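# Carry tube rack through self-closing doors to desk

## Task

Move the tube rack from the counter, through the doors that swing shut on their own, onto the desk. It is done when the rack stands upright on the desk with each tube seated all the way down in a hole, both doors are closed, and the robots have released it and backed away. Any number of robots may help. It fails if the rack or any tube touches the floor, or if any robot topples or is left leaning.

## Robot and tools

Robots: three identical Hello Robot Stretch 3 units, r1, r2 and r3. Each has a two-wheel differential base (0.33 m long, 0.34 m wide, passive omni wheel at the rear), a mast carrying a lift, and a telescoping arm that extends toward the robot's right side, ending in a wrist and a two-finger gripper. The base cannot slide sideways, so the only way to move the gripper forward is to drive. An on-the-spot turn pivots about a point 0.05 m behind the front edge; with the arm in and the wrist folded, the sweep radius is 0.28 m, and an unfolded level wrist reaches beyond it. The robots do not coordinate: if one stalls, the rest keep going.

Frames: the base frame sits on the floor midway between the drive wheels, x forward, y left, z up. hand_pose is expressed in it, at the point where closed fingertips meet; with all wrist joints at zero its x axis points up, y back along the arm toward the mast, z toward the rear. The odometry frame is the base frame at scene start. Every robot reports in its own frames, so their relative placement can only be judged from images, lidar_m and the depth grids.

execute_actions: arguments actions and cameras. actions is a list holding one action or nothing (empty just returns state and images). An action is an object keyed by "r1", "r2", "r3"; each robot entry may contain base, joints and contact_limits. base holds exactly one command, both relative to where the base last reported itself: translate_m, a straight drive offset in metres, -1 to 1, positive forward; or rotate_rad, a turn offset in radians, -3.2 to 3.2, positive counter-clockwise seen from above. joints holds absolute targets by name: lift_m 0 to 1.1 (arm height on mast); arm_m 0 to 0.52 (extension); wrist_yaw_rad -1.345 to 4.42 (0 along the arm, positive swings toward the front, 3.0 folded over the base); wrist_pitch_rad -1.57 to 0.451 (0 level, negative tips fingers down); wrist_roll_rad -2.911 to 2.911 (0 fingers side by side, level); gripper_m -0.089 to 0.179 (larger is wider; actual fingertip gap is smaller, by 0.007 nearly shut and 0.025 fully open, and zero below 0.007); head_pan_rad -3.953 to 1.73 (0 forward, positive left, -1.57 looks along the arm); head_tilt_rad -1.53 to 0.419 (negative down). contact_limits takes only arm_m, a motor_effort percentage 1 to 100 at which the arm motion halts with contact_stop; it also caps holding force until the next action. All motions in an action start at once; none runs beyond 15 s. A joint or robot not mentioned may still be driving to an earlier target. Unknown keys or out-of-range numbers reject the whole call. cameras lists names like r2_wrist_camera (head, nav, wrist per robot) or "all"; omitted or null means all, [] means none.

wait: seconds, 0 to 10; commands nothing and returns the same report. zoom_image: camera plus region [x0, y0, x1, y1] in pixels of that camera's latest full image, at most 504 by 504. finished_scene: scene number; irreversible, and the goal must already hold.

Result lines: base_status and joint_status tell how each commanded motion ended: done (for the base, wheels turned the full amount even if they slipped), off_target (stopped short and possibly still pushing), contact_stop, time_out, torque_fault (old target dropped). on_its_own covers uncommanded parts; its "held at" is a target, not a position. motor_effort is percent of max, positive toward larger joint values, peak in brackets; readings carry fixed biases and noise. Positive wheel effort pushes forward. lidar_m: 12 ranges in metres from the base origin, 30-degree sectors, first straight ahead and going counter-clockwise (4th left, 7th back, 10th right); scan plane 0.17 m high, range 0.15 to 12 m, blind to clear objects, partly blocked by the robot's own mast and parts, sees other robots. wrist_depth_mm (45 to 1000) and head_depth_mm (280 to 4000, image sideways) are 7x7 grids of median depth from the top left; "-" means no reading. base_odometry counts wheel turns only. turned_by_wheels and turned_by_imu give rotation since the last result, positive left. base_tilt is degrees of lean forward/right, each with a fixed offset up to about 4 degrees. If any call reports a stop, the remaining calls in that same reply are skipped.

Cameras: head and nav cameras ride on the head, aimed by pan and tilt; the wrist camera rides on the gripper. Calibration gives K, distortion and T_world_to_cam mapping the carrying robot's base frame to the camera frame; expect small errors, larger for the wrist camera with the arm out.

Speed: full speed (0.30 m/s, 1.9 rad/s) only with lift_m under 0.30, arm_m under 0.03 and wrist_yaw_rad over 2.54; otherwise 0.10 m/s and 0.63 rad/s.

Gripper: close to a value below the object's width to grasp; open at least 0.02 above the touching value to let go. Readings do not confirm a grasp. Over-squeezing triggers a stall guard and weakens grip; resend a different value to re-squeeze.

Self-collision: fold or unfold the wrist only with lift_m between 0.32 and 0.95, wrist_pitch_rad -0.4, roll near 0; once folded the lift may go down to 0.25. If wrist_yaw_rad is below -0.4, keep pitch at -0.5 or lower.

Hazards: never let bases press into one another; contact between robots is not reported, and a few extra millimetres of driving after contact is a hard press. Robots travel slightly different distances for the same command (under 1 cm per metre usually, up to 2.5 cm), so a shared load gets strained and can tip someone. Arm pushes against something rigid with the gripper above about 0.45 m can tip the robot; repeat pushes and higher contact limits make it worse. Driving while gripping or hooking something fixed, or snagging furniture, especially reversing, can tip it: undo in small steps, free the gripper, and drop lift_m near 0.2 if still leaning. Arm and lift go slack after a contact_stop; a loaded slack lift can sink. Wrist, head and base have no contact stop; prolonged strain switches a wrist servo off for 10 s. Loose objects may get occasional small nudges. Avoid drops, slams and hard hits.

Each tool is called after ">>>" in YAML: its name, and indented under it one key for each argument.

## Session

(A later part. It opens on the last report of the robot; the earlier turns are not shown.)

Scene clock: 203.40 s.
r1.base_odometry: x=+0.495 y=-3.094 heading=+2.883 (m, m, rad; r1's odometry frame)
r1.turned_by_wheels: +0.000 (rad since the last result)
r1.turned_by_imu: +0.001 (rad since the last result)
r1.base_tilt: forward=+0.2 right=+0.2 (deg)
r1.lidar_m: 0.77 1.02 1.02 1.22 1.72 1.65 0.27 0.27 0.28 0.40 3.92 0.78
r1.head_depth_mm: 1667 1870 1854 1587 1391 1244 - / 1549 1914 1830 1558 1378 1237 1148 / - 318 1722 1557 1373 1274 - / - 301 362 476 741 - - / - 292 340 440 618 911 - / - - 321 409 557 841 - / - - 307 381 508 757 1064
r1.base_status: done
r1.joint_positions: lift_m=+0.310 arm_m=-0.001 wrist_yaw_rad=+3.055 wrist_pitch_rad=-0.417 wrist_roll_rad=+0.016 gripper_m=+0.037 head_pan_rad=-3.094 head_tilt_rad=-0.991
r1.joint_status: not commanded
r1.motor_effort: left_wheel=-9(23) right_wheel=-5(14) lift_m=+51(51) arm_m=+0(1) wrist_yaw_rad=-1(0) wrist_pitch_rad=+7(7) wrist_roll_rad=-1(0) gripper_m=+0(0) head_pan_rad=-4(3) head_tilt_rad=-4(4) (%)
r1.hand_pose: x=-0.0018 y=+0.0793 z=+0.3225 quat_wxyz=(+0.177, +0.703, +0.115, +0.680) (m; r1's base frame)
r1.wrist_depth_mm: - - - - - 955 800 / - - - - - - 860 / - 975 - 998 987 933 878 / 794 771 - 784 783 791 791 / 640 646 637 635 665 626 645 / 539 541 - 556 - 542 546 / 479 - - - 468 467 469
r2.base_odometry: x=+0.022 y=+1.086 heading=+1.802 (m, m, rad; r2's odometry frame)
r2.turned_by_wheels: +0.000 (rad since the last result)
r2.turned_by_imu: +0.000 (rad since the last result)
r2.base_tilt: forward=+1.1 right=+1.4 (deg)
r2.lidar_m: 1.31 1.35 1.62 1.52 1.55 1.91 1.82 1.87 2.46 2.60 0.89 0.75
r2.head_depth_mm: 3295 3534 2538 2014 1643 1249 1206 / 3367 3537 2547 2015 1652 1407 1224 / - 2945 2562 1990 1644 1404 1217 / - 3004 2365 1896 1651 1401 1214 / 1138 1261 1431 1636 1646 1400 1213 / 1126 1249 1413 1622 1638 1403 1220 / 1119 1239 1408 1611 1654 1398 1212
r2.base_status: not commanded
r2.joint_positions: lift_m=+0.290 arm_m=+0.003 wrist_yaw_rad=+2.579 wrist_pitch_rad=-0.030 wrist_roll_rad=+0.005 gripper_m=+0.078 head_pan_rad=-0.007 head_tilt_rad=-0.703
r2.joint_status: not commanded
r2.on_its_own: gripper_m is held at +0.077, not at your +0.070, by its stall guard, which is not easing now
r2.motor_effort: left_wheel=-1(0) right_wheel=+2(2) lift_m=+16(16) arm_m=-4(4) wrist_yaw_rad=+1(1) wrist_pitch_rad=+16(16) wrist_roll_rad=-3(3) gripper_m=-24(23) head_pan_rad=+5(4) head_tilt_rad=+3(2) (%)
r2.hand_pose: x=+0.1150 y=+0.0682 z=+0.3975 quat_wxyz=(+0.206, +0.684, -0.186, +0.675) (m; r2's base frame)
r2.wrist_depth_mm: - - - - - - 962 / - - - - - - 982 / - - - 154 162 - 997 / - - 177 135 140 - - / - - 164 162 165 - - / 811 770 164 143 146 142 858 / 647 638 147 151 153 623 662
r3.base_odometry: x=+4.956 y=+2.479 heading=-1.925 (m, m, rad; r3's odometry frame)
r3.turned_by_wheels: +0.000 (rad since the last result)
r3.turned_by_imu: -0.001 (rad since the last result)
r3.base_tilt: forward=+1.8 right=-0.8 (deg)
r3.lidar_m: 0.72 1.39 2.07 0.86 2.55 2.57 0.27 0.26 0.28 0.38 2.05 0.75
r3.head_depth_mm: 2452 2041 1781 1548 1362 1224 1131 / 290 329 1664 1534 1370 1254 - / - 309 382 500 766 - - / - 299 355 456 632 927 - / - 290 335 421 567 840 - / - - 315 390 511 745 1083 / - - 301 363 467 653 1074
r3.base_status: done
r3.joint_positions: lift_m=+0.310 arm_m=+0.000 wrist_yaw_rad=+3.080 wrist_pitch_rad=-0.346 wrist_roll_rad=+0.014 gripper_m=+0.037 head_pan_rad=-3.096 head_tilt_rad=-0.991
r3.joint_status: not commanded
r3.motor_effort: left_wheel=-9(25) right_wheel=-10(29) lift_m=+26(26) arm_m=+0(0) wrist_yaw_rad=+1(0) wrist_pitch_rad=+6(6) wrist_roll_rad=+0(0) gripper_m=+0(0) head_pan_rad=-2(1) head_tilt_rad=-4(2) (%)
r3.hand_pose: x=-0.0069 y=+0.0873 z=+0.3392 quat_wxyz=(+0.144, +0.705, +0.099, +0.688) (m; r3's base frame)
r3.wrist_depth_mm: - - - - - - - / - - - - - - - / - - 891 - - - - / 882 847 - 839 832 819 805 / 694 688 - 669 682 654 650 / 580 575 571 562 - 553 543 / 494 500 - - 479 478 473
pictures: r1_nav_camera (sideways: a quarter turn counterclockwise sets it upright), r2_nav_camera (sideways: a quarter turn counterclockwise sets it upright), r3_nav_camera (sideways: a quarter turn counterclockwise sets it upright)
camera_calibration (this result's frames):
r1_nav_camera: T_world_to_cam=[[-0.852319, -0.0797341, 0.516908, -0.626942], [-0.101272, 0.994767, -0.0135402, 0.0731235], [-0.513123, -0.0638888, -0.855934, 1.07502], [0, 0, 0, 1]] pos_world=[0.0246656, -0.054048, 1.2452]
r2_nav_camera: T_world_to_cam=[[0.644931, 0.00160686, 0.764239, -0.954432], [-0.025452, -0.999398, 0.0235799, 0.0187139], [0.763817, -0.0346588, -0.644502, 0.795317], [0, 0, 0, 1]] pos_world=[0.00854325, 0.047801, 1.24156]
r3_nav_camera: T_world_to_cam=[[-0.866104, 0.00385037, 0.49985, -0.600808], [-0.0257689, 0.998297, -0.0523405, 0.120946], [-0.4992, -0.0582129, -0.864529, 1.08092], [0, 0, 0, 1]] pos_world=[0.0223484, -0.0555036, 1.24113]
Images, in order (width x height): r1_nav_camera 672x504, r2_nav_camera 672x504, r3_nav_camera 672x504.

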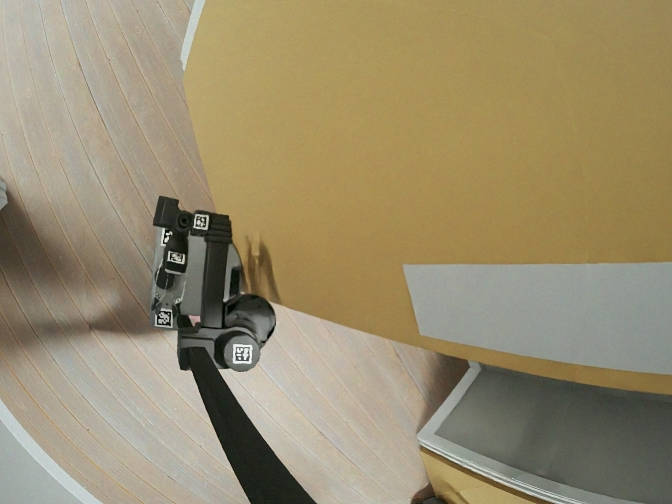

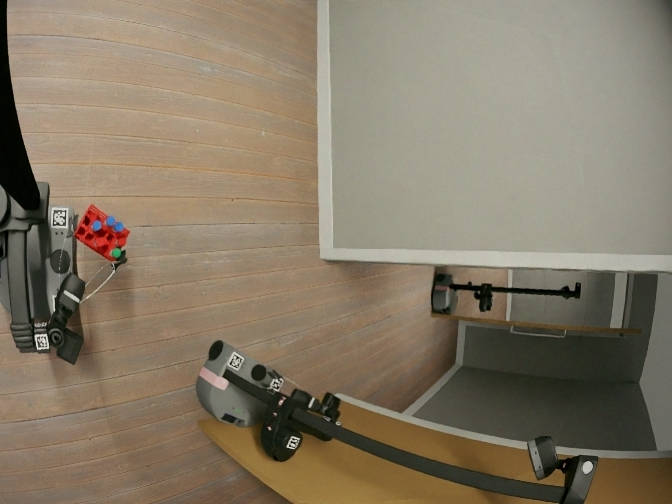

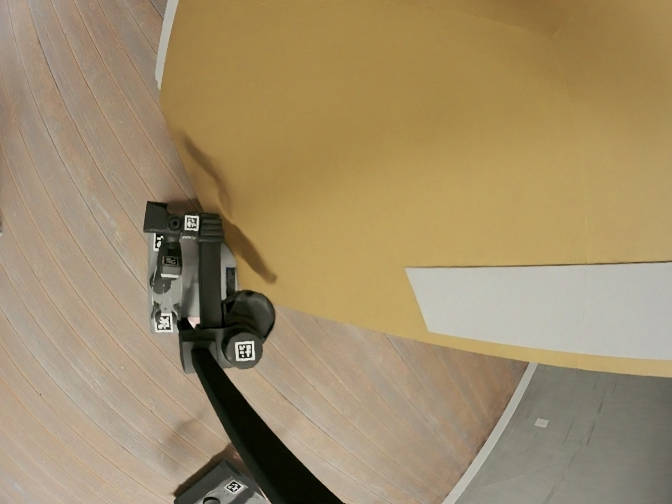

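>>> execute_actions:
  actions:
    - {"r3":{"base":{"rotate_rad":0.55}},"r1":{"base":{"rotate_rad":0.55}},"r2":{"base":{"rotate_rad":-0.24},"joints":{"head_tilt_rad":-1}}}
  cameras: []

>>> execute_actions:
  actions:
    - {"r3":{"base":{"translate_m":-0.13}},"r1":{"base":{"translate_m":-0.13}},"r2":{"base":{"translate_m":0.25}}}
  cameras: ["r1_nav_camera","r2_nav_camera","r3_nav_camera"]

Scene clock: 210.97 s.
r1.base_odometry: x=+0.495 y=-3.094 heading=-2.850 (m, m, rad; r1's odometry frame)
r1.turned_by_wheels: +0.550 (rad since the last result)
r1.turned_by_imu: +0.542 (rad since the last result)
r1.base_tilt: forward=+0.2 right=+0.2 (deg)
r1.lidar_m: 1.02 1.02 1.25 1.63 1.78 0.28 0.28 0.29 0.42 3.92 0.77 0.77
r1.head_depth_mm: - - 314 397 1321 1242 - / - - 321 409 563 1214 1147 / - 289 329 421 584 794 - / - 291 337 434 609 - - / - 295 345 447 634 972 - / - 296 353 460 664 1126 - / - 299 361 475 692 1148 1099
r1.base_status: done
r1.joint_positions: lift_m=+0.310 arm_m=-0.001 wrist_yaw_rad=+3.055 wrist_pitch_rad=-0.417 wrist_roll_rad=+0.016 gripper_m=+0.037 head_pan_rad=-3.094 head_tilt_rad=-0.991
r1.joint_status: not commanded
r1.motor_effort: left_wheel=-13(25) right_wheel=-3(4) lift_m=+51(51) arm_m=+0(0) wrist_yaw_rad=+0(1) wrist_pitch_rad=+7(7) wrist_roll_rad=-1(0) gripper_m=+0(1) head_pan_rad=-4(3) head_tilt_rad=-4(5) (%)
r1.hand_pose: x=-0.0018 y=+0.0793 z=+0.3225 quat_wxyz=(+0.177, +0.703, +0.115, +0.680) (m; r1's base frame)
r1.wrist_depth_mm: - - - - - - - / - - - - - - - / - - - 977 999 - 988 / 767 783 - 776 769 764 770 / 611 643 638 646 668 630 637 / 327 546 - 566 - 537 535 / 321 - - - 470 470 476
r2.base_odometry: x=+0.022 y=+1.086 heading=+1.562 (m, m, rad; r2's odometry frame)
r2.turned_by_wheels: -0.240 (rad since the last result)
r2.turned_by_imu: -0.242 (rad since the last result)
r2.base_tilt: forward=+1.1 right=+1.3 (deg)
r2.lidar_m: 1.31 1.31 1.50 1.52 1.52 1.71 1.82 1.82 2.07 2.60 2.60 0.80
r2.head_depth_mm: 1455 1415 1050 1350 1380 1240 1135 / 2402 1982 1439 1350 1371 1245 1129 / 2386 2023 1744 1507 1364 1235 1125 / 2393 2024 1751 1533 1362 1232 1126 / 2386 2007 1734 1530 1365 1236 763 / 2381 1996 1699 1528 1360 1228 1113 / 1254 1418 1628 1526 1353 1235 1118
r2.base_status: done
r2.joint_positions: lift_m=+0.290 arm_m=+0.003 wrist_yaw_rad=+2.579 wrist_pitch_rad=-0.030 wrist_roll_rad=+0.005 gripper_m=+0.078 head_pan_rad=-0.007 head_tilt_rad=-0.988
r2.joint_status: all done
r2.on_its_own: gripper_m is held at +0.077, not at your +0.070, by its stall guard, which is not easing now
r2.motor_effort: left_wheel=+1(7) right_wheel=+0(4) lift_m=+16(16) arm_m=-2(4) wrist_yaw_rad=+2(1) wrist_pitch_rad=+16(16) wrist_roll_rad=-3(2) gripper_m=-23(24) head_pan_rad=+4(4) head_tilt_rad=-6(24) (%)
r2.hand_pose: x=+0.1150 y=+0.0682 z=+0.3975 quat_wxyz=(+0.206, +0.684, -0.186, +0.675) (m; r2's base frame)
r2.wrist_depth_mm: - - - - - - 931 / - - - - - - 958 / - - - 155 161 - - / - - 176 136 140 - - / - - 163 162 164 - - / 823 784 163 144 147 143 865 / 642 624 147 151 153 626 667
r3.base_odometry: x=+4.956 y=+2.479 heading=-1.375 (m, m, rad; r3's odometry frame)
r3.turned_by_wheels: +0.550 (rad since the last result)
r3.turned_by_imu: +0.537 (rad since the last result)
r3.base_tilt: forward=+1.7 right=-0.8 (deg)
r3.lidar_m: 1.45 2.07 0.86 2.55 2.57 0.28 0.27 0.29 0.40 2.04 0.74 0.72
r3.head_depth_mm: - 287 324 411 563 1187 1140 / - 289 329 419 576 796 - / - 289 334 429 595 - - / - 293 340 437 610 917 - / - 296 345 446 630 1052 - / - 298 351 454 649 1133 1131 / - 297 357 465 668 1184 1118
r3.base_status: done
r3.joint_positions: lift_m=+0.310 arm_m=+0.000 wrist_yaw_rad=+3.080 wrist_pitch_rad=-0.346 wrist_roll_rad=+0.014 gripper_m=+0.037 head_pan_rad=-3.096 head_tilt_rad=-0.991
r3.joint_status: not commanded
r3.motor_effort: left_wheel=-14(26) right_wheel=-6(6) lift_m=+26(26) arm_m=+1(1) wrist_yaw_rad=+1(0) wrist_pitch_rad=+6(5) wrist_roll_rad=+0(0) gripper_m=+0(0) head_pan_rad=-2(1) head_tilt_rad=-5(4) (%)
r3.hand_pose: x=-0.0069 y=+0.0873 z=+0.3392 quat_wxyz=(+0.144, +0.705, +0.099, +0.688) (m; r3's base frame)
r3.wrist_depth_mm: - - - - - - - / - - - - - - - / - - - - 920 890 - / 883 873 - 861 833 813 812 / 656 687 - 673 685 655 656 / 327 577 574 558 - 547 546 / 326 502 - - 480 476 471
pictures: none
No camera images: the call's "cameras" was empty. Leave "cameras" out to get every camera's image.

Scene clock: 213.57 s.
r1.base_odometry: x=+0.619 y=-3.056 heading=-2.850 (m, m, rad; r1's odometry frame)
r1.turned_by_wheels: +0.000 (rad since the last result)
r1.turned_by_imu: +0.001 (rad since the last result)
r1.base_tilt: forward=+0.2 right=+0.1 (deg)
r1.lidar_m: 1.14 1.15 1.40 1.65 1.68 0.30 0.28 0.28 0.35 0.86 3.96 0.86
r1.head_depth_mm: - 293 341 447 1367 1242 - / - 293 340 444 631 1234 1150 / - 292 340 440 625 894 - / - 290 338 437 617 - - / - 289 336 434 614 948 - / - 288 334 431 607 980 - / - 290 332 427 600 1018 1098
r1.base_status: done
r1.joint_positions: lift_m=+0.310 arm_m=-0.001 wrist_yaw_rad=+3.055 wrist_pitch_rad=-0.417 wrist_roll_rad=+0.016 gripper_m=+0.037 head_pan_rad=-3.094 head_tilt_rad=-0.991
r1.joint_status: not commanded
r1.motor_effort: left_wheel=-7(27) right_wheel=-5(10) lift_m=+51(51) arm_m=+0(0) wrist_yaw_rad=+0(1) wrist_pitch_rad=+7(7) wrist_roll_rad=-1(1) gripper_m=+0(1) head_pan_rad=-4(3) head_tilt_rad=-4(4) (%)
r1.hand_pose: x=-0.0018 y=+0.0793 z=+0.3225 quat_wxyz=(+0.177, +0.703, +0.115, +0.680) (m; r1's base frame)
r1.wrist_depth_mm: - - - - - - - / - - - - - - - / - - - 983 - 998 985 / 806 776 - 772 780 784 767 / 643 647 647 638 658 638 642 / 366 543 - 564 - 538 534 / 341 - - - 467 470 468
r2.base_odometry: x=+0.024 y=+1.336 heading=+1.562 (m, m, rad; r2's odometry frame)
r2.turned_by_wheels: +0.000 (rad since the last result)
r2.turned_by_imu: +0.001 (rad since the last result)
r2.base_tilt: forward=+1.1 right=+1.3 (deg)
r2.lidar_m: 2.64 1.07 1.23 1.60 1.60 1.80 2.06 2.06 2.34 2.53 0.68 0.69
r2.head_depth_mm: 2280 1469 1524 1325 1229 1240 1131 / 2385 2028 1748 1542 1356 1239 1131 / 2395 2020 1736 1537 1373 1237 1125 / 2388 2029 1737 1536 1366 1240 1117 / 2372 2003 1732 1527 1368 1230 756 / 2362 1994 1732 1522 1361 1237 1107 / 2362 1206 1356 1499 1355 1224 1122
r2.base_status: done
r2.joint_positions: lift_m=+0.290 arm_m=+0.003 wrist_yaw_rad=+2.579 wrist_pitch_rad=-0.030 wrist_roll_rad=+0.005 gripper_m=+0.078 head_pan_rad=-0.007 head_tilt_rad=-0.989
r2.joint_status: not commanded
r2.on_its_own: gripper_m is held at +0.077, not at your +0.070, by its stall guard, which is not easing now
r2.motor_effort: left_wheel=+2(9) right_wheel=+0(3) lift_m=+16(16) arm_m=-3(4) wrist_yaw_rad=+1(1) wrist_pitch_rad=+16(16) wrist_roll_rad=-3(3) gripper_m=-23(24) head_pan_rad=+4(4) head_tilt_rad=-4(6) (%)
r2.hand_pose: x=+0.1150 y=+0.0682 z=+0.3975 quat_wxyz=(+0.206, +0.684, -0.186, +0.675) (m; r2's base frame)
r2.wrist_depth_mm: - - - - - 890 791 / - - - - - 896 821 / - - - 155 162 881 - / - - 178 136 140 947 - / - - 162 162 163 511 - / 816 776 163 144 146 143 879 / 642 639 147 151 153 632 662
r3.base_odometry: x=+4.930 y=+2.606 heading=-1.375 (m, m, rad; r3's odometry frame)
r3.turned_by_wheels: +0.000 (rad since the last result)
r3.turned_by_imu: +0.000 (rad since the last result)
r3.base_tilt: forward=+1.7 right=-0.8 (deg)
r3.lidar_m: 1.50 0.86 0.71 2.53 2.55 0.30 0.27 0.28 0.33 0.65 2.00 0.82
r3.head_depth_mm: - 298 352 459 656 1223 1142 / - 295 347 452 638 915 - / - 294 342 441 620 - - / - 291 337 432 603 903 - / - 288 332 425 585 943 - / - 287 327 416 572 918 1123 / - - 322 409 559 879 1119
r3.base_status: done
r3.joint_positions: lift_m=+0.310 arm_m=+0.000 wrist_yaw_rad=+3.080 wrist_pitch_rad=-0.346 wrist_roll_rad=+0.014 gripper_m=+0.037 head_pan_rad=-3.096 head_tilt_rad=-0.991
r3.joint_status: not commanded
r3.motor_effort: left_wheel=-7(28) right_wheel=-10(23) lift_m=+27(27) arm_m=+0(0) wrist_yaw_rad=-1(0) wrist_pitch_rad=+5(5) wrist_roll_rad=+0(0) gripper_m=+0(0) head_pan_rad=-2(2) head_tilt_rad=-4(4) (%)
r3.hand_pose: x=-0.0069 y=+0.0873 z=+0.3392 quat_wxyz=(+0.144, +0.705, +0.099, +0.688) (m; r3's base frame)
r3.wrist_depth_mm: - - - - - - - / - - - - - - - / - - - - - 693 677 / 869 862 - 836 828 702 684 / 707 689 - 666 693 660 648 / 573 576 566 561 - 552 550 / 384 505 - - 480 475 469
pictures: r1_nav_camera (sideways: a quarter turn counterclockwise sets it upright), r2_nav_camera (sideways: a quarter turn counterclockwise sets it upright), r3_nav_camera (sideways: a quarter turn counterclockwise sets it upright)
camera_calibration (this result's frames):
r1_nav_camera: T_world_to_cam=[[-0.852319, -0.0797341, 0.516908, -0.626943], [-0.101272, 0.994767, -0.0135402, 0.0731235], [-0.513124, -0.0638888, -0.855934, 1.07502], [0, 0, 0, 1]] pos_world=[0.0246656, -0.054048, 1.2452]
r2_nav_camera: T_world_to_cam=[[0.833871, 0.000447025, 0.55196, -0.678976], [-0.0179024, -0.999452, 0.0278554, 0.0131112], [0.55167, -0.0331092, -0.833405, 1.04227], [0, 0, 0, 1]] pos_world=[-0.00857425, 0.0479162, 1.24303]
r3_nav_camera: T_world_to_cam=[[-0.866104, 0.00385016, 0.499849, -0.600808], [-0.0257691, 0.998297, -0.0523405, 0.120946], [-0.4992, -0.058213, -0.864529, 1.08092], [0, 0, 0, 1]] pos_world=[0.0223484, -0.0555036, 1.24113]
Images, in order (width x height): r1_nav_camera 672x504, r2_nav_camera 672x504, r3_nav_camera 672x504.

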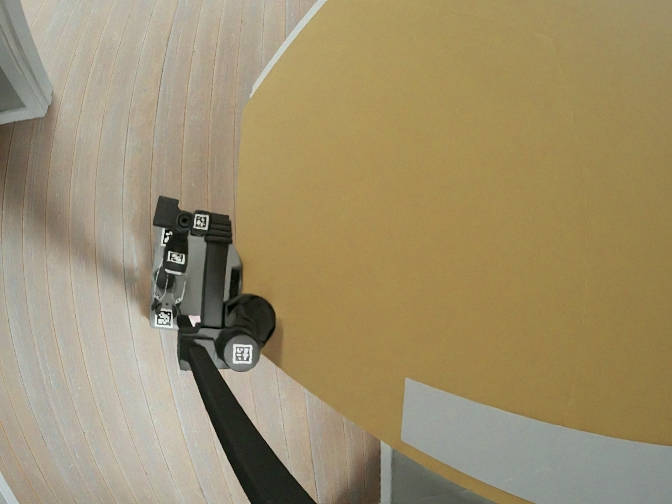

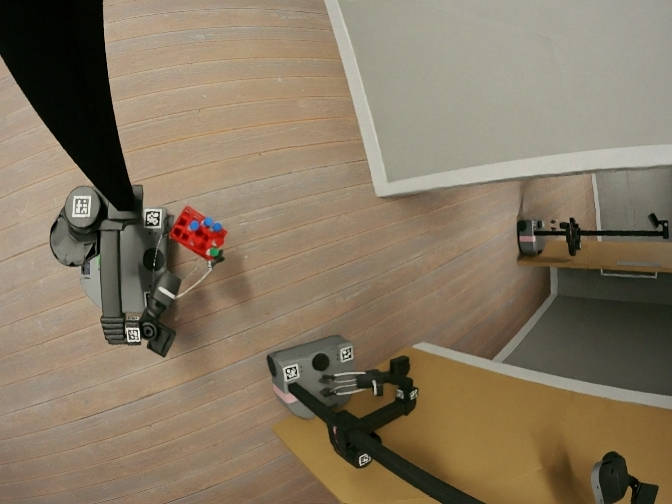

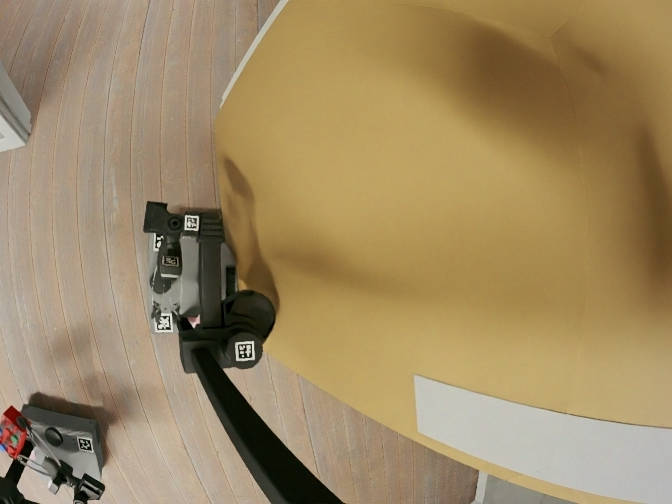

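>>> execute_actions:
  actions:
    - {"r3":{"base":{"translate_m":-0.08}},"r1":{"base":{"translate_m":-0.08}},"r2":{"base":{"translate_m":0.95}}}
  cameras: []

>>> execute_actions:
  actions:
    - {"r2":{"base":{"rotate_rad":0.24}}}
  cameras: ["r2_nav_camera","r3_nav_camera"]

Scene clock: 223.40 s.
r1.base_odometry: x=+0.696 y=-3.033 heading=-2.850 (m, m, rad; r1's odometry frame)
r1.turned_by_wheels: +0.000 (rad since the last result)
r1.turned_by_imu: +0.002 (rad since the last result)
r1.base_tilt: forward=+0.2 right=+0.2 (deg)
r1.lidar_m: 1.22 1.23 1.49 1.66 1.54 0.31 0.27 0.28 0.33 0.59 3.98 0.93
r1.head_depth_mm: - 301 366 490 1394 1240 - / - 297 357 473 730 1240 1144 / - 296 350 457 663 964 - / - 293 343 444 634 - - / - 290 334 432 608 916 - / - 288 327 420 584 925 - / - - 320 407 561 905 1094
r1.base_status: done
r1.joint_positions: lift_m=+0.310 arm_m=-0.001 wrist_yaw_rad=+3.055 wrist_pitch_rad=-0.417 wrist_roll_rad=+0.016 gripper_m=+0.037 head_pan_rad=-3.094 head_tilt_rad=-0.991
r1.joint_status: not commanded
r1.motor_effort: left_wheel=-7(18) right_wheel=-5(12) lift_m=+51(51) arm_m=+0(0) wrist_yaw_rad=+0(0) wrist_pitch_rad=+7(7) wrist_roll_rad=-1(1) gripper_m=+0(0) head_pan_rad=-4(3) head_tilt_rad=-5(5) (%)
r1.hand_pose: x=-0.0018 y=+0.0793 z=+0.3225 quat_wxyz=(+0.177, +0.703, +0.115, +0.680) (m; r1's base frame)
r1.wrist_depth_mm: - - - - - - - / - - - - - - - / 974 - - - - - 976 / 785 784 - 780 791 765 770 / 644 641 639 640 664 641 626 / 551 540 - 559 - 530 539 / 379 - - - 471 470 471
r2.base_odometry: x=+0.032 y=+2.286 heading=+1.562 (m, m, rad; r2's odometry frame)
r2.turned_by_wheels: +0.000 (rad since the last result)
r2.turned_by_imu: +0.005 (rad since the last result)
r2.base_tilt: forward=+1.1 right=+1.3 (deg)
r2.lidar_m: 1.71 1.82 0.30 0.30 2.01 2.13 2.98 2.97 0.56 0.60 0.59 1.40
r2.head_depth_mm: 1983 1993 1743 1536 1375 1239 1129 / 2288 2029 1754 1538 1368 1241 1127 / 2333 1974 1739 1528 1375 1229 1129 / 1856 1932 1732 1534 1363 1240 1117 / 1906 1876 1743 1517 1363 1230 760 / 2383 1992 1732 1521 1358 1229 1109 / 2354 1994 1726 1517 1357 1229 1106
r2.base_status: done
r2.joint_positions: lift_m=+0.290 arm_m=+0.003 wrist_yaw_rad=+2.579 wrist_pitch_rad=-0.030 wrist_roll_rad=+0.005 gripper_m=+0.078 head_pan_rad=-0.007 head_tilt_rad=-0.989
r2.joint_status: not commanded
r2.on_its_own: gripper_m is held at +0.077, not at your +0.070, by its stall guard, which is not easing now
r2.motor_effort: left_wheel=+1(8) right_wheel=+0(6) lift_m=+16(16) arm_m=-3(4) wrist_yaw_rad=+1(0) wrist_pitch_rad=+16(16) wrist_roll_rad=-3(2) gripper_m=-23(23) head_pan_rad=+4(4) head_tilt_rad=-5(5) (%)
r2.hand_pose: x=+0.1150 y=+0.0682 z=+0.3975 quat_wxyz=(+0.206, +0.684, -0.186, +0.675) (m; r2's base frame)
r2.wrist_depth_mm: 809 397 326 - - - - / 925 423 334 - - - - / - 454 346 155 162 - - / - 493 177 135 140 - - / - 637 163 162 164 - - / 803 581 164 144 146 143 865 / 648 576 147 151 153 632 658
r3.base_odometry: x=+4.915 y=+2.685 heading=-1.375 (m, m, rad; r3's odometry frame)
r3.turned_by_wheels: +0.000 (rad since the last result)
r3.turned_by_imu: +0.001 (rad since the last result)
r3.base_tilt: forward=+1.7 right=-0.8 (deg)
r3.lidar_m: 1.53 2.28 2.75 2.52 2.54 0.32 0.27 0.27 0.30 0.51 2.13 0.56
r3.head_depth_mm: - 306 379 508 1292 1226 1136 / - 302 366 481 695 1160 - / - 297 353 458 650 - - / - 293 342 438 607 890 - / - 289 330 418 573 876 - / - - 319 401 542 833 1125 / - - 309 385 513 771 1104
r3.base_status: done
r3.joint_positions: lift_m=+0.310 arm_m=+0.000 wrist_yaw_rad=+3.080 wrist_pitch_rad=-0.346 wrist_roll_rad=+0.014 gripper_m=+0.037 head_pan_rad=-3.096 head_tilt_rad=-0.991
r3.joint_status: not commanded
r3.motor_effort: left_wheel=-6(16) right_wheel=-8(24) lift_m=+26(27) arm_m=+0(1) wrist_yaw_rad=-1(0) wrist_pitch_rad=+5(6) wrist_roll_rad=+0(1) gripper_m=+0(0) head_pan_rad=-2(2) head_tilt_rad=-4(3) (%)
r3.hand_pose: x=-0.0069 y=+0.0873 z=+0.3392 quat_wxyz=(+0.144, +0.705, +0.099, +0.688) (m; r3's base frame)
r3.wrist_depth_mm: - - - - - - - / - - - - - - - / - - - - - - - / 873 874 - 839 812 815 811 / 701 691 - 667 695 656 652 / 580 572 567 561 - 545 545 / 488 502 - - 480 469 466
pictures: none
No camera images: the call's "cameras" was empty. Leave "cameras" out to get every camera's image.

Scene clock: 224.47 s.
r1.base_odometry: x=+0.696 y=-3.033 heading=-2.850 (m, m, rad; r1's odometry frame)
r1.turned_by_wheels: +0.000 (rad since the last result)
r1.turned_by_imu: +0.000 (rad since the last result)
r1.base_tilt: forward=+0.2 right=+0.1 (deg)
r1.lidar_m: 1.22 1.23 1.49 1.66 1.54 0.31 0.27 0.28 0.33 0.59 3.99 0.93
r1.head_depth_mm: - 301 367 490 1397 1251 - / - 297 357 474 728 1240 1147 / - 295 350 458 664 960 - / - 293 342 444 635 - - / - 290 334 432 607 912 - / - 288 327 419 585 923 - / - - 319 407 563 909 1090
r1.base_status: not commanded
r1.joint_positions: lift_m=+0.310 arm_m=-0.001 wrist_yaw_rad=+3.055 wrist_pitch_rad=-0.417 wrist_roll_rad=+0.016 gripper_m=+0.037 head_pan_rad=-3.094 head_tilt_rad=-0.991
r1.joint_status: not commanded
r1.motor_effort: left_wheel=-7(7) right_wheel=-5(5) lift_m=+51(51) arm_m=+0(0) wrist_yaw_rad=-1(1) wrist_pitch_rad=+7(7) wrist_roll_rad=-1(0) gripper_m=+0(0) head_pan_rad=-4(3) head_tilt_rad=-4(4) (%)
r1.hand_pose: x=-0.0018 y=+0.0793 z=+0.3225 quat_wxyz=(+0.177, +0.703, +0.115, +0.680) (m; r1's base frame)
r1.wrist_depth_mm: - - - - - - - / - - - - - - - / 977 - - 986 973 960 - / 783 792 - 774 778 784 772 / 636 640 644 636 658 646 642 / 540 544 - 562 - 550 542 / 377 - - - 467 464 467
r2.base_odometry: x=+0.032 y=+2.286 heading=+1.802 (m, m, rad; r2's odometry frame)
r2.turned_by_wheels: +0.240 (rad since the last result)
r2.turned_by_imu: +0.242 (rad since the last result)
r2.base_tilt: forward=+1.1 right=+1.3 (deg)
r2.lidar_m: 1.71 0.38 0.30 0.56 1.93 2.51 2.97 0.56 0.56 0.59 0.59 1.67
r2.head_depth_mm: 1699 1952 1747 1534 1372 1246 1130 / 1950 1931 1739 1540 1377 1238 1132 / 2215 1906 1735 1540 1369 1235 1125 / 2378 2019 1736 1528 1368 1239 1123 / 2373 2018 1729 1528 1366 1234 764 / 2304 1992 1721 1528 1360 1229 1113 / 2294 1992 1729 1516 1362 1228 1024
r2.base_status: done
r2.joint_positions: lift_m=+0.290 arm_m=+0.003 wrist_yaw_rad=+2.579 wrist_pitch_rad=-0.030 wrist_roll_rad=+0.005 gripper_m=+0.078 head_pan_rad=-0.007 head_tilt_rad=-0.989
r2.joint_status: not commanded
r2.on_its_own: gripper_m is held at +0.077, not at your +0.070, by its stall guard, which is not easing now
r2.motor_effort: left_wheel=+0(6) right_wheel=+2(6) lift_m=+17(16) arm_m=-3(3) wrist_yaw_rad=+1(2) wrist_pitch_rad=+16(16) wrist_roll_rad=-2(3) gripper_m=-24(24) head_pan_rad=+4(4) head_tilt_rad=-6(5) (%)
r2.hand_pose: x=+0.1150 y=+0.0682 z=+0.3975 quat_wxyz=(+0.206, +0.684, -0.186, +0.675) (m; r2's base frame)
r2.wrist_depth_mm: - - 407 333 - - - / - - 430 340 - - - / - - 449 153 161 - - / - - 177 136 140 - - / - - 163 162 164 - - / 816 769 164 144 146 142 873 / 655 625 146 150 152 616 663
r3.base_odometry: x=+4.915 y=+2.685 heading=-1.375 (m, m, rad; r3's odometry frame)
r3.turned_by_wheels: +0.000 (rad since the last result)
r3.turned_by_imu: +0.000 (rad since the last result)
r3.base_tilt: forward=+1.8 right=-0.8 (deg)
r3.lidar_m: 1.53 2.28 2.76 2.52 2.54 0.32 0.27 0.27 0.30 0.51 2.13 0.56
r3.head_depth_mm: - 307 379 507 1307 1214 1148 / - 303 367 481 698 1165 - / - 298 353 459 652 - - / - 293 341 437 610 895 - / - 289 330 418 572 881 - / - - 319 401 540 832 1121 / - - 309 386 513 769 1104
r3.base_status: not commanded
r3.joint_positions: lift_m=+0.310 arm_m=+0.000 wrist_yaw_rad=+3.080 wrist_pitch_rad=-0.346 wrist_roll_rad=+0.014 gripper_m=+0.037 head_pan_rad=-3.096 head_tilt_rad=-0.991
r3.joint_status: not commanded
r3.motor_effort: left_wheel=-7(7) right_wheel=-8(8) lift_m=+27(26) arm_m=+0(0) wrist_yaw_rad=+0(1) wrist_pitch_rad=+5(5) wrist_roll_rad=+0(1) gripper_m=+0(0) head_pan_rad=-2(4) head_tilt_rad=-3(4) (%)
r3.hand_pose: x=-0.0069 y=+0.0873 z=+0.3392 quat_wxyz=(+0.144, +0.705, +0.099, +0.688) (m; r3's base frame)
r3.wrist_depth_mm: - - - - - - - / - - - - - - - / - - - - - - - / 864 862 - 833 846 808 812 / 688 694 - 671 697 660 650 / 582 573 565 557 - 553 543 / 494 506 - - 478 476 472
pictures: r2_nav_camera (sideways: a quarter turn counterclockwise sets it upright), r3_nav_camera (sideways: a quarter turn counterclockwise sets it upright)
camera_calibration (this result's frames):
r2_nav_camera: T_world_to_cam=[[0.833951, 0.000486612, 0.551839, -0.678818], [-0.0178503, -0.999453, 0.027857, 0.0131088], [0.55155, -0.0330819, -0.833486, 1.04237], [0, 0, 0, 1]] pos_world=[-0.00858512, 0.0479155, 1.24303]
r3_nav_camera: T_world_to_cam=[[-0.866104, 0.00385016, 0.499849, -0.600808], [-0.0257691, 0.998297, -0.0523405, 0.120946], [-0.4992, -0.058213, -0.864529, 1.08092], [0, 0, 0, 1]] pos_world=[0.0223484, -0.0555036, 1.24113]
Images, in order (width x height): r2_nav_camera 672x504, r3_nav_camera 672x504.

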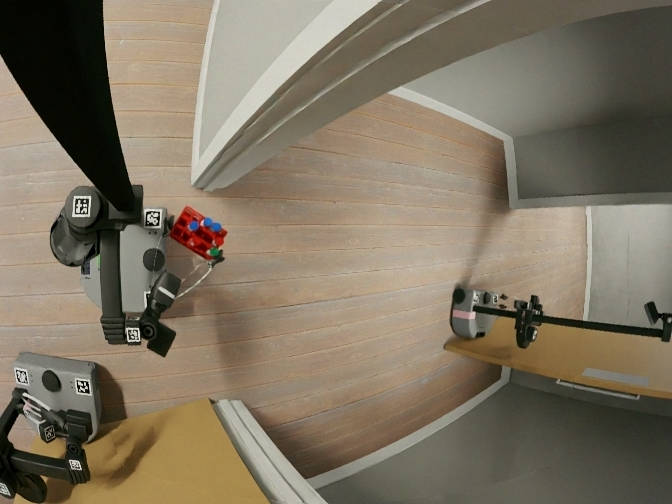

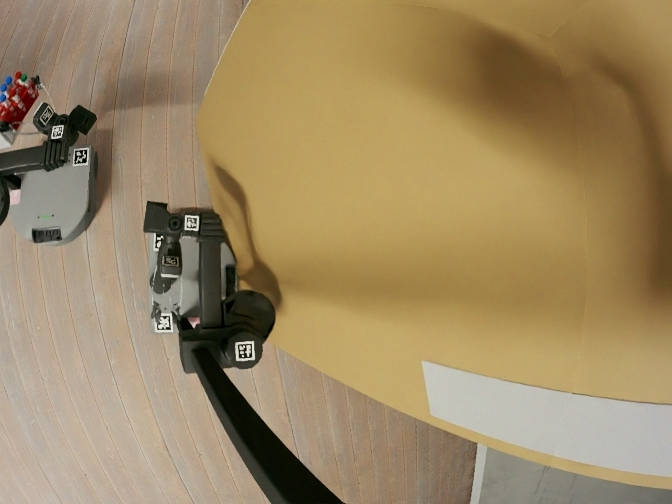

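>>> execute_actions:
  actions:
    - {"r2":{"base":{"translate_m":1}}}
  cameras: ["r2_nav_camera"]

>>> execute_actions:
  actions:
    - {"r2":{"base":{"translate_m":0.9}},"r3":{"base":{"translate_m":0.3}}}
  cameras: ["r2_nav_camera"]

Scene clock: 233.77 s.
r1.base_odometry: x=+0.696 y=-3.033 heading=-2.850 (m, m, rad; r1's odometry frame)
r1.turned_by_wheels: +0.000 (rad since the last result)
r1.turned_by_imu: +0.002 (rad since the last result)
r1.base_tilt: forward=+0.2 right=+0.1 (deg)
r1.lidar_m: 1.22 1.23 0.97 0.85 1.55 0.31 0.27 0.27 0.33 0.59 3.97 0.93
r1.head_depth_mm: - 302 366 489 1389 1244 - / - 297 357 472 730 1237 1148 / - 295 350 457 663 965 - / - 294 342 444 634 - - / - 289 334 431 609 918 - / - 288 327 419 584 922 - / - - 319 407 562 907 1094
r1.base_status: not commanded
r1.joint_positions: lift_m=+0.310 arm_m=-0.001 wrist_yaw_rad=+3.055 wrist_pitch_rad=-0.417 wrist_roll_rad=+0.016 gripper_m=+0.037 head_pan_rad=-3.094 head_tilt_rad=-0.991
r1.joint_status: not commanded
r1.motor_effort: left_wheel=-7(7) right_wheel=-5(4) lift_m=+51(51) arm_m=+0(0) wrist_yaw_rad=+0(0) wrist_pitch_rad=+7(7) wrist_roll_rad=-1(1) gripper_m=-1(1) head_pan_rad=-4(3) head_tilt_rad=-4(5) (%)
r1.hand_pose: x=-0.0018 y=+0.0793 z=+0.3225 quat_wxyz=(+0.177, +0.703, +0.115, +0.680) (m; r1's base frame)
r1.wrist_depth_mm: - - - - - - - / - - - - 974 - - / - 993 - 964 978 - - / 788 783 - 778 777 775 771 / 638 637 630 641 661 637 631 / 531 537 - 562 - 543 543 / 378 - - - 472 467 467
r2.base_odometry: x=-0.197 y=+3.259 heading=+1.802 (m, m, rad; r2's odometry frame)
r2.turned_by_wheels: +0.000 (rad since the last result)
r2.turned_by_imu: +0.005 (rad since the last result)
r2.base_tilt: forward=+1.2 right=+1.3 (deg)
r2.lidar_m: 1.54 1.34 0.95 0.91 0.93 0.77 1.46 0.91 0.98 1.18 1.22 0.75
r2.head_depth_mm: 1443 1406 948 1323 1359 1242 1129 / 2412 2033 1449 1288 1355 1240 1124 / 2389 2035 1737 1502 1370 1239 1133 / 2377 2009 1738 1533 1363 1234 1119 / 2377 2016 1731 1535 1363 1239 761 / 2384 2004 1728 1522 1361 1234 1105 / 1506 1698 1721 1517 1364 1226 1117
r2.base_status: done
r2.joint_positions: lift_m=+0.290 arm_m=+0.003 wrist_yaw_rad=+2.579 wrist_pitch_rad=-0.030 wrist_roll_rad=+0.005 gripper_m=+0.078 head_pan_rad=-0.007 head_tilt_rad=-0.989
r2.joint_status: not commanded
r2.on_its_own: gripper_m is held at +0.077, not at your +0.070, by its stall guard, which is not easing now
r2.motor_effort: left_wheel=+0(6) right_wheel=+2(5) lift_m=+16(16) arm_m=-3(3) wrist_yaw_rad=+1(1) wrist_pitch_rad=+16(16) wrist_roll_rad=-3(3) gripper_m=-23(23) head_pan_rad=+4(4) head_tilt_rad=-5(4) (%)
r2.hand_pose: x=+0.1150 y=+0.0682 z=+0.3975 quat_wxyz=(+0.206, +0.684, -0.186, +0.675) (m; r2's base frame)
r2.wrist_depth_mm: 693 775 908 - - - - / 698 811 911 - - - - / 717 829 933 154 161 - - / 747 840 177 135 141 - - / 761 832 163 162 164 - - / 768 778 164 144 146 142 857 / 652 632 146 150 152 624 670
r3.base_odometry: x=+4.915 y=+2.685 heading=-1.375 (m, m, rad; r3's odometry frame)
r3.turned_by_wheels: +0.000 (rad since the last result)
r3.turned_by_imu: +0.001 (rad since the last result)
r3.base_tilt: forward=+1.7 right=-0.7 (deg)
r3.lidar_m: 1.52 2.28 2.76 2.52 2.53 0.32 0.27 0.27 0.31 0.51 1.45 0.89
r3.head_depth_mm: - 306 380 505 1302 1224 1140 / - 302 367 481 698 1170 - / - 298 353 458 650 - - / - 293 342 438 608 896 - / - 289 330 419 574 881 - / - - 319 403 542 836 1123 / - - 309 385 514 768 1112
r3.base_status: not commanded
r3.joint_positions: lift_m=+0.310 arm_m=+0.000 wrist_yaw_rad=+3.080 wrist_pitch_rad=-0.346 wrist_roll_rad=+0.014 gripper_m=+0.037 head_pan_rad=-3.096 head_tilt_rad=-0.991
r3.joint_status: not commanded
r3.motor_effort: left_wheel=-7(7) right_wheel=-8(8) lift_m=+27(26) arm_m=+0(1) wrist_yaw_rad=+0(0) wrist_pitch_rad=+6(5) wrist_roll_rad=+0(0) gripper_m=+0(0) head_pan_rad=-2(3) head_tilt_rad=-3(4) (%)
r3.hand_pose: x=-0.0069 y=+0.0873 z=+0.3392 quat_wxyz=(+0.144, +0.705, +0.099, +0.688) (m; r3's base frame)
r3.wrist_depth_mm: - - - - - - - / - - - - - - - / - - - - - - - / 878 858 - 834 831 802 787 / 707 681 - 670 693 654 650 / 581 570 561 563 - 554 542 / 489 507 - - 476 474 475
pictures: r2_nav_camera (sideways: a quarter turn counterclockwise sets it upright)
camera_calibration (this result's frames):
r2_nav_camera: T_world_to_cam=[[0.833996, 0.000486497, 0.55177, -0.678729], [-0.0178477, -0.999453, 0.027858, 0.0131076], [0.551481, -0.0330813, -0.833531, 1.04243], [0, 0, 0, 1]] pos_world=[-0.00858999, 0.0479155, 1.24304]
Images, in order (width x height): r2_nav_camera 672x504.

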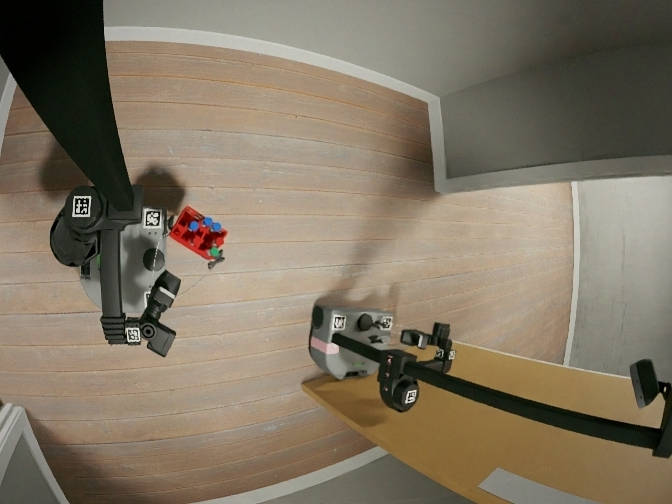

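Scene clock: 238.47 s.
r1.base_odometry: x=+0.696 y=-3.033 heading=-2.850 (m, m, rad; r1's odometry frame)
r1.turned_by_wheels: +0.000 (rad since the last result)
r1.turned_by_imu: +0.001 (rad since the last result)
r1.base_tilt: forward=+0.2 right=+0.1 (deg)
r1.lidar_m: 0.25 1.23 1.49 1.66 1.54 0.31 0.27 0.27 0.32 0.59 3.98 0.93
r1.head_depth_mm: - 301 366 489 1392 1244 - / - 297 357 474 728 1235 1146 / - 295 350 458 664 964 - / - 294 342 444 634 - - / - 290 335 432 609 910 - / - 287 327 419 583 922 - / - - 320 408 561 906 1090
r1.base_status: not commanded
r1.joint_positions: lift_m=+0.310 arm_m=-0.001 wrist_yaw_rad=+3.055 wrist_pitch_rad=-0.417 wrist_roll_rad=+0.016 gripper_m=+0.037 head_pan_rad=-3.094 head_tilt_rad=-0.991
r1.joint_status: not commanded
r1.motor_effort: left_wheel=-7(7) right_wheel=-5(5) lift_m=+51(51) arm_m=+0(0) wrist_yaw_rad=+0(0) wrist_pitch_rad=+7(7) wrist_roll_rad=-1(1) gripper_m=-1(0) head_pan_rad=-4(3) head_tilt_rad=-4(4) (%)
r1.hand_pose: x=-0.0018 y=+0.0793 z=+0.3225 quat_wxyz=(+0.177, +0.703, +0.115, +0.680) (m; r1's base frame)
r1.wrist_depth_mm: - - - - - - - / - - - - - - - / 1000 999 - 979 - - - / 795 780 - 791 766 766 786 / 636 639 647 629 660 644 648 / 543 540 - 561 - 343 343 / 378 - - - 456 300 297
r2.base_odometry: x=-0.404 y=+4.135 heading=+1.802 (m, m, rad; r2's odometry frame)
r2.turned_by_wheels: +0.000 (rad since the last result)
r2.turned_by_imu: +0.005 (rad since the last result)
r2.base_tilt: forward=+1.1 right=+1.3 (deg)
r2.lidar_m: 3.83 0.69 0.83 0.94 0.97 1.29 1.64 1.69 0.25 0.25 0.55 0.72
r2.head_depth_mm: 2415 2024 1751 1539 1376 1245 1118 / 2392 2033 1751 1531 1375 1241 1127 / 2399 2016 1740 1532 1368 1236 1132 / 2398 2014 1742 1526 1366 1237 1118 / 2397 2014 1738 1523 1366 1234 765 / 2379 1999 1737 1525 1358 1231 1110 / 2377 1998 1722 1510 1320 1232 1120
r2.base_status: done
r2.joint_positions: lift_m=+0.290 arm_m=+0.003 wrist_yaw_rad=+2.579 wrist_pitch_rad=-0.030 wrist_roll_rad=+0.005 gripper_m=+0.078 head_pan_rad=-0.007 head_tilt_rad=-0.989
r2.joint_status: not commanded
r2.on_its_own: gripper_m is held at +0.077, not at your +0.070, by its stall guard, which is not easing now
r2.motor_effort: left_wheel=-1(7) right_wheel=+2(7) lift_m=+16(16) arm_m=-4(3) wrist_yaw_rad=+1(0) wrist_pitch_rad=+16(16) wrist_roll_rad=-3(3) gripper_m=-24(23) head_pan_rad=+5(4) head_tilt_rad=-5(6) (%)
r2.hand_pose: x=+0.1150 y=+0.0682 z=+0.3975 quat_wxyz=(+0.206, +0.684, -0.186, +0.675) (m; r2's base frame)
r2.wrist_depth_mm: 722 800 921 959 682 - - / 724 819 953 951 671 - - / 752 830 988 154 161 - - / 769 868 178 136 139 - - / 788 867 163 163 164 - - / 771 788 164 145 146 143 864 / 649 634 147 150 152 636 646
r3.base_odometry: x=+4.973 y=+2.390 heading=-1.375 (m, m, rad; r3's odometry frame)
r3.turned_by_wheels: +0.000 (rad since the last result)
r3.turned_by_imu: +0.003 (rad since the last result)
r3.base_tilt: forward=+1.7 right=-0.8 (deg)
r3.lidar_m: 1.42 1.98 2.41 2.56 2.58 0.27 0.27 0.30 0.47 2.07 0.66 0.71
r3.head_depth_mm: - - 313 389 521 1183 1138 / - - 323 408 553 746 - / - 291 335 426 588 - - / - 295 347 448 629 931 - / - 300 361 469 671 1123 - / - 305 376 494 723 1201 1119 / - 312 392 522 786 1215 1123
r3.base_status: done
r3.joint_positions: lift_m=+0.310 arm_m=+0.000 wrist_yaw_rad=+3.080 wrist_pitch_rad=-0.346 wrist_roll_rad=+0.014 gripper_m=+0.037 head_pan_rad=-3.096 head_tilt_rad=-0.991
r3.joint_status: not commanded
r3.on_its_own: right_wheel is at rest, and its effort (-20) is outside its rest range (-18 to +18)
r3.motor_effort: left_wheel=-8(8) right_wheel=-20(19) lift_m=+26(26) arm_m=+0(0) wrist_yaw_rad=+0(0) wrist_pitch_rad=+5(6) wrist_roll_rad=+1(0) gripper_m=+0(0) head_pan_rad=-2(2) head_tilt_rad=-3(3) (%)
r3.hand_pose: x=-0.0069 y=+0.0873 z=+0.3392 quat_wxyz=(+0.144, +0.705, +0.099, +0.688) (m; r3's base frame)
r3.wrist_depth_mm: - - - - - - - / - - - - - - - / - - - - - - - / 898 855 - 844 825 806 818 / 644 687 - 668 697 658 650 / 305 575 566 562 - 557 546 / 308 498 - - 480 472 475
pictures: r2_nav_camera (sideways: a quarter turn counterclockwise sets it upright)
camera_calibration (this result's frames):
r2_nav_camera: T_world_to_cam=[[0.834012, 0.000486421, 0.551746, -0.678698], [-0.0178469, -0.999453, 0.0278583, 0.0131072], [0.551458, -0.0330811, -0.833546, 1.04245], [0, 0, 0, 1]] pos_world=[-0.00859163, 0.0479155, 1.24304]
Images, in order (width x height): r2_nav_camera 672x504.

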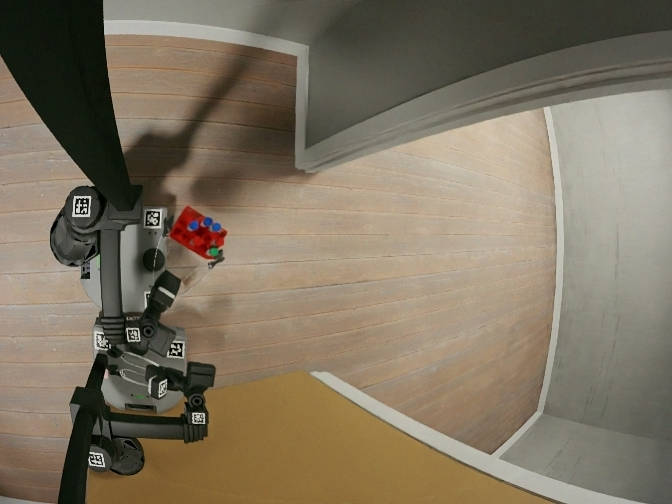

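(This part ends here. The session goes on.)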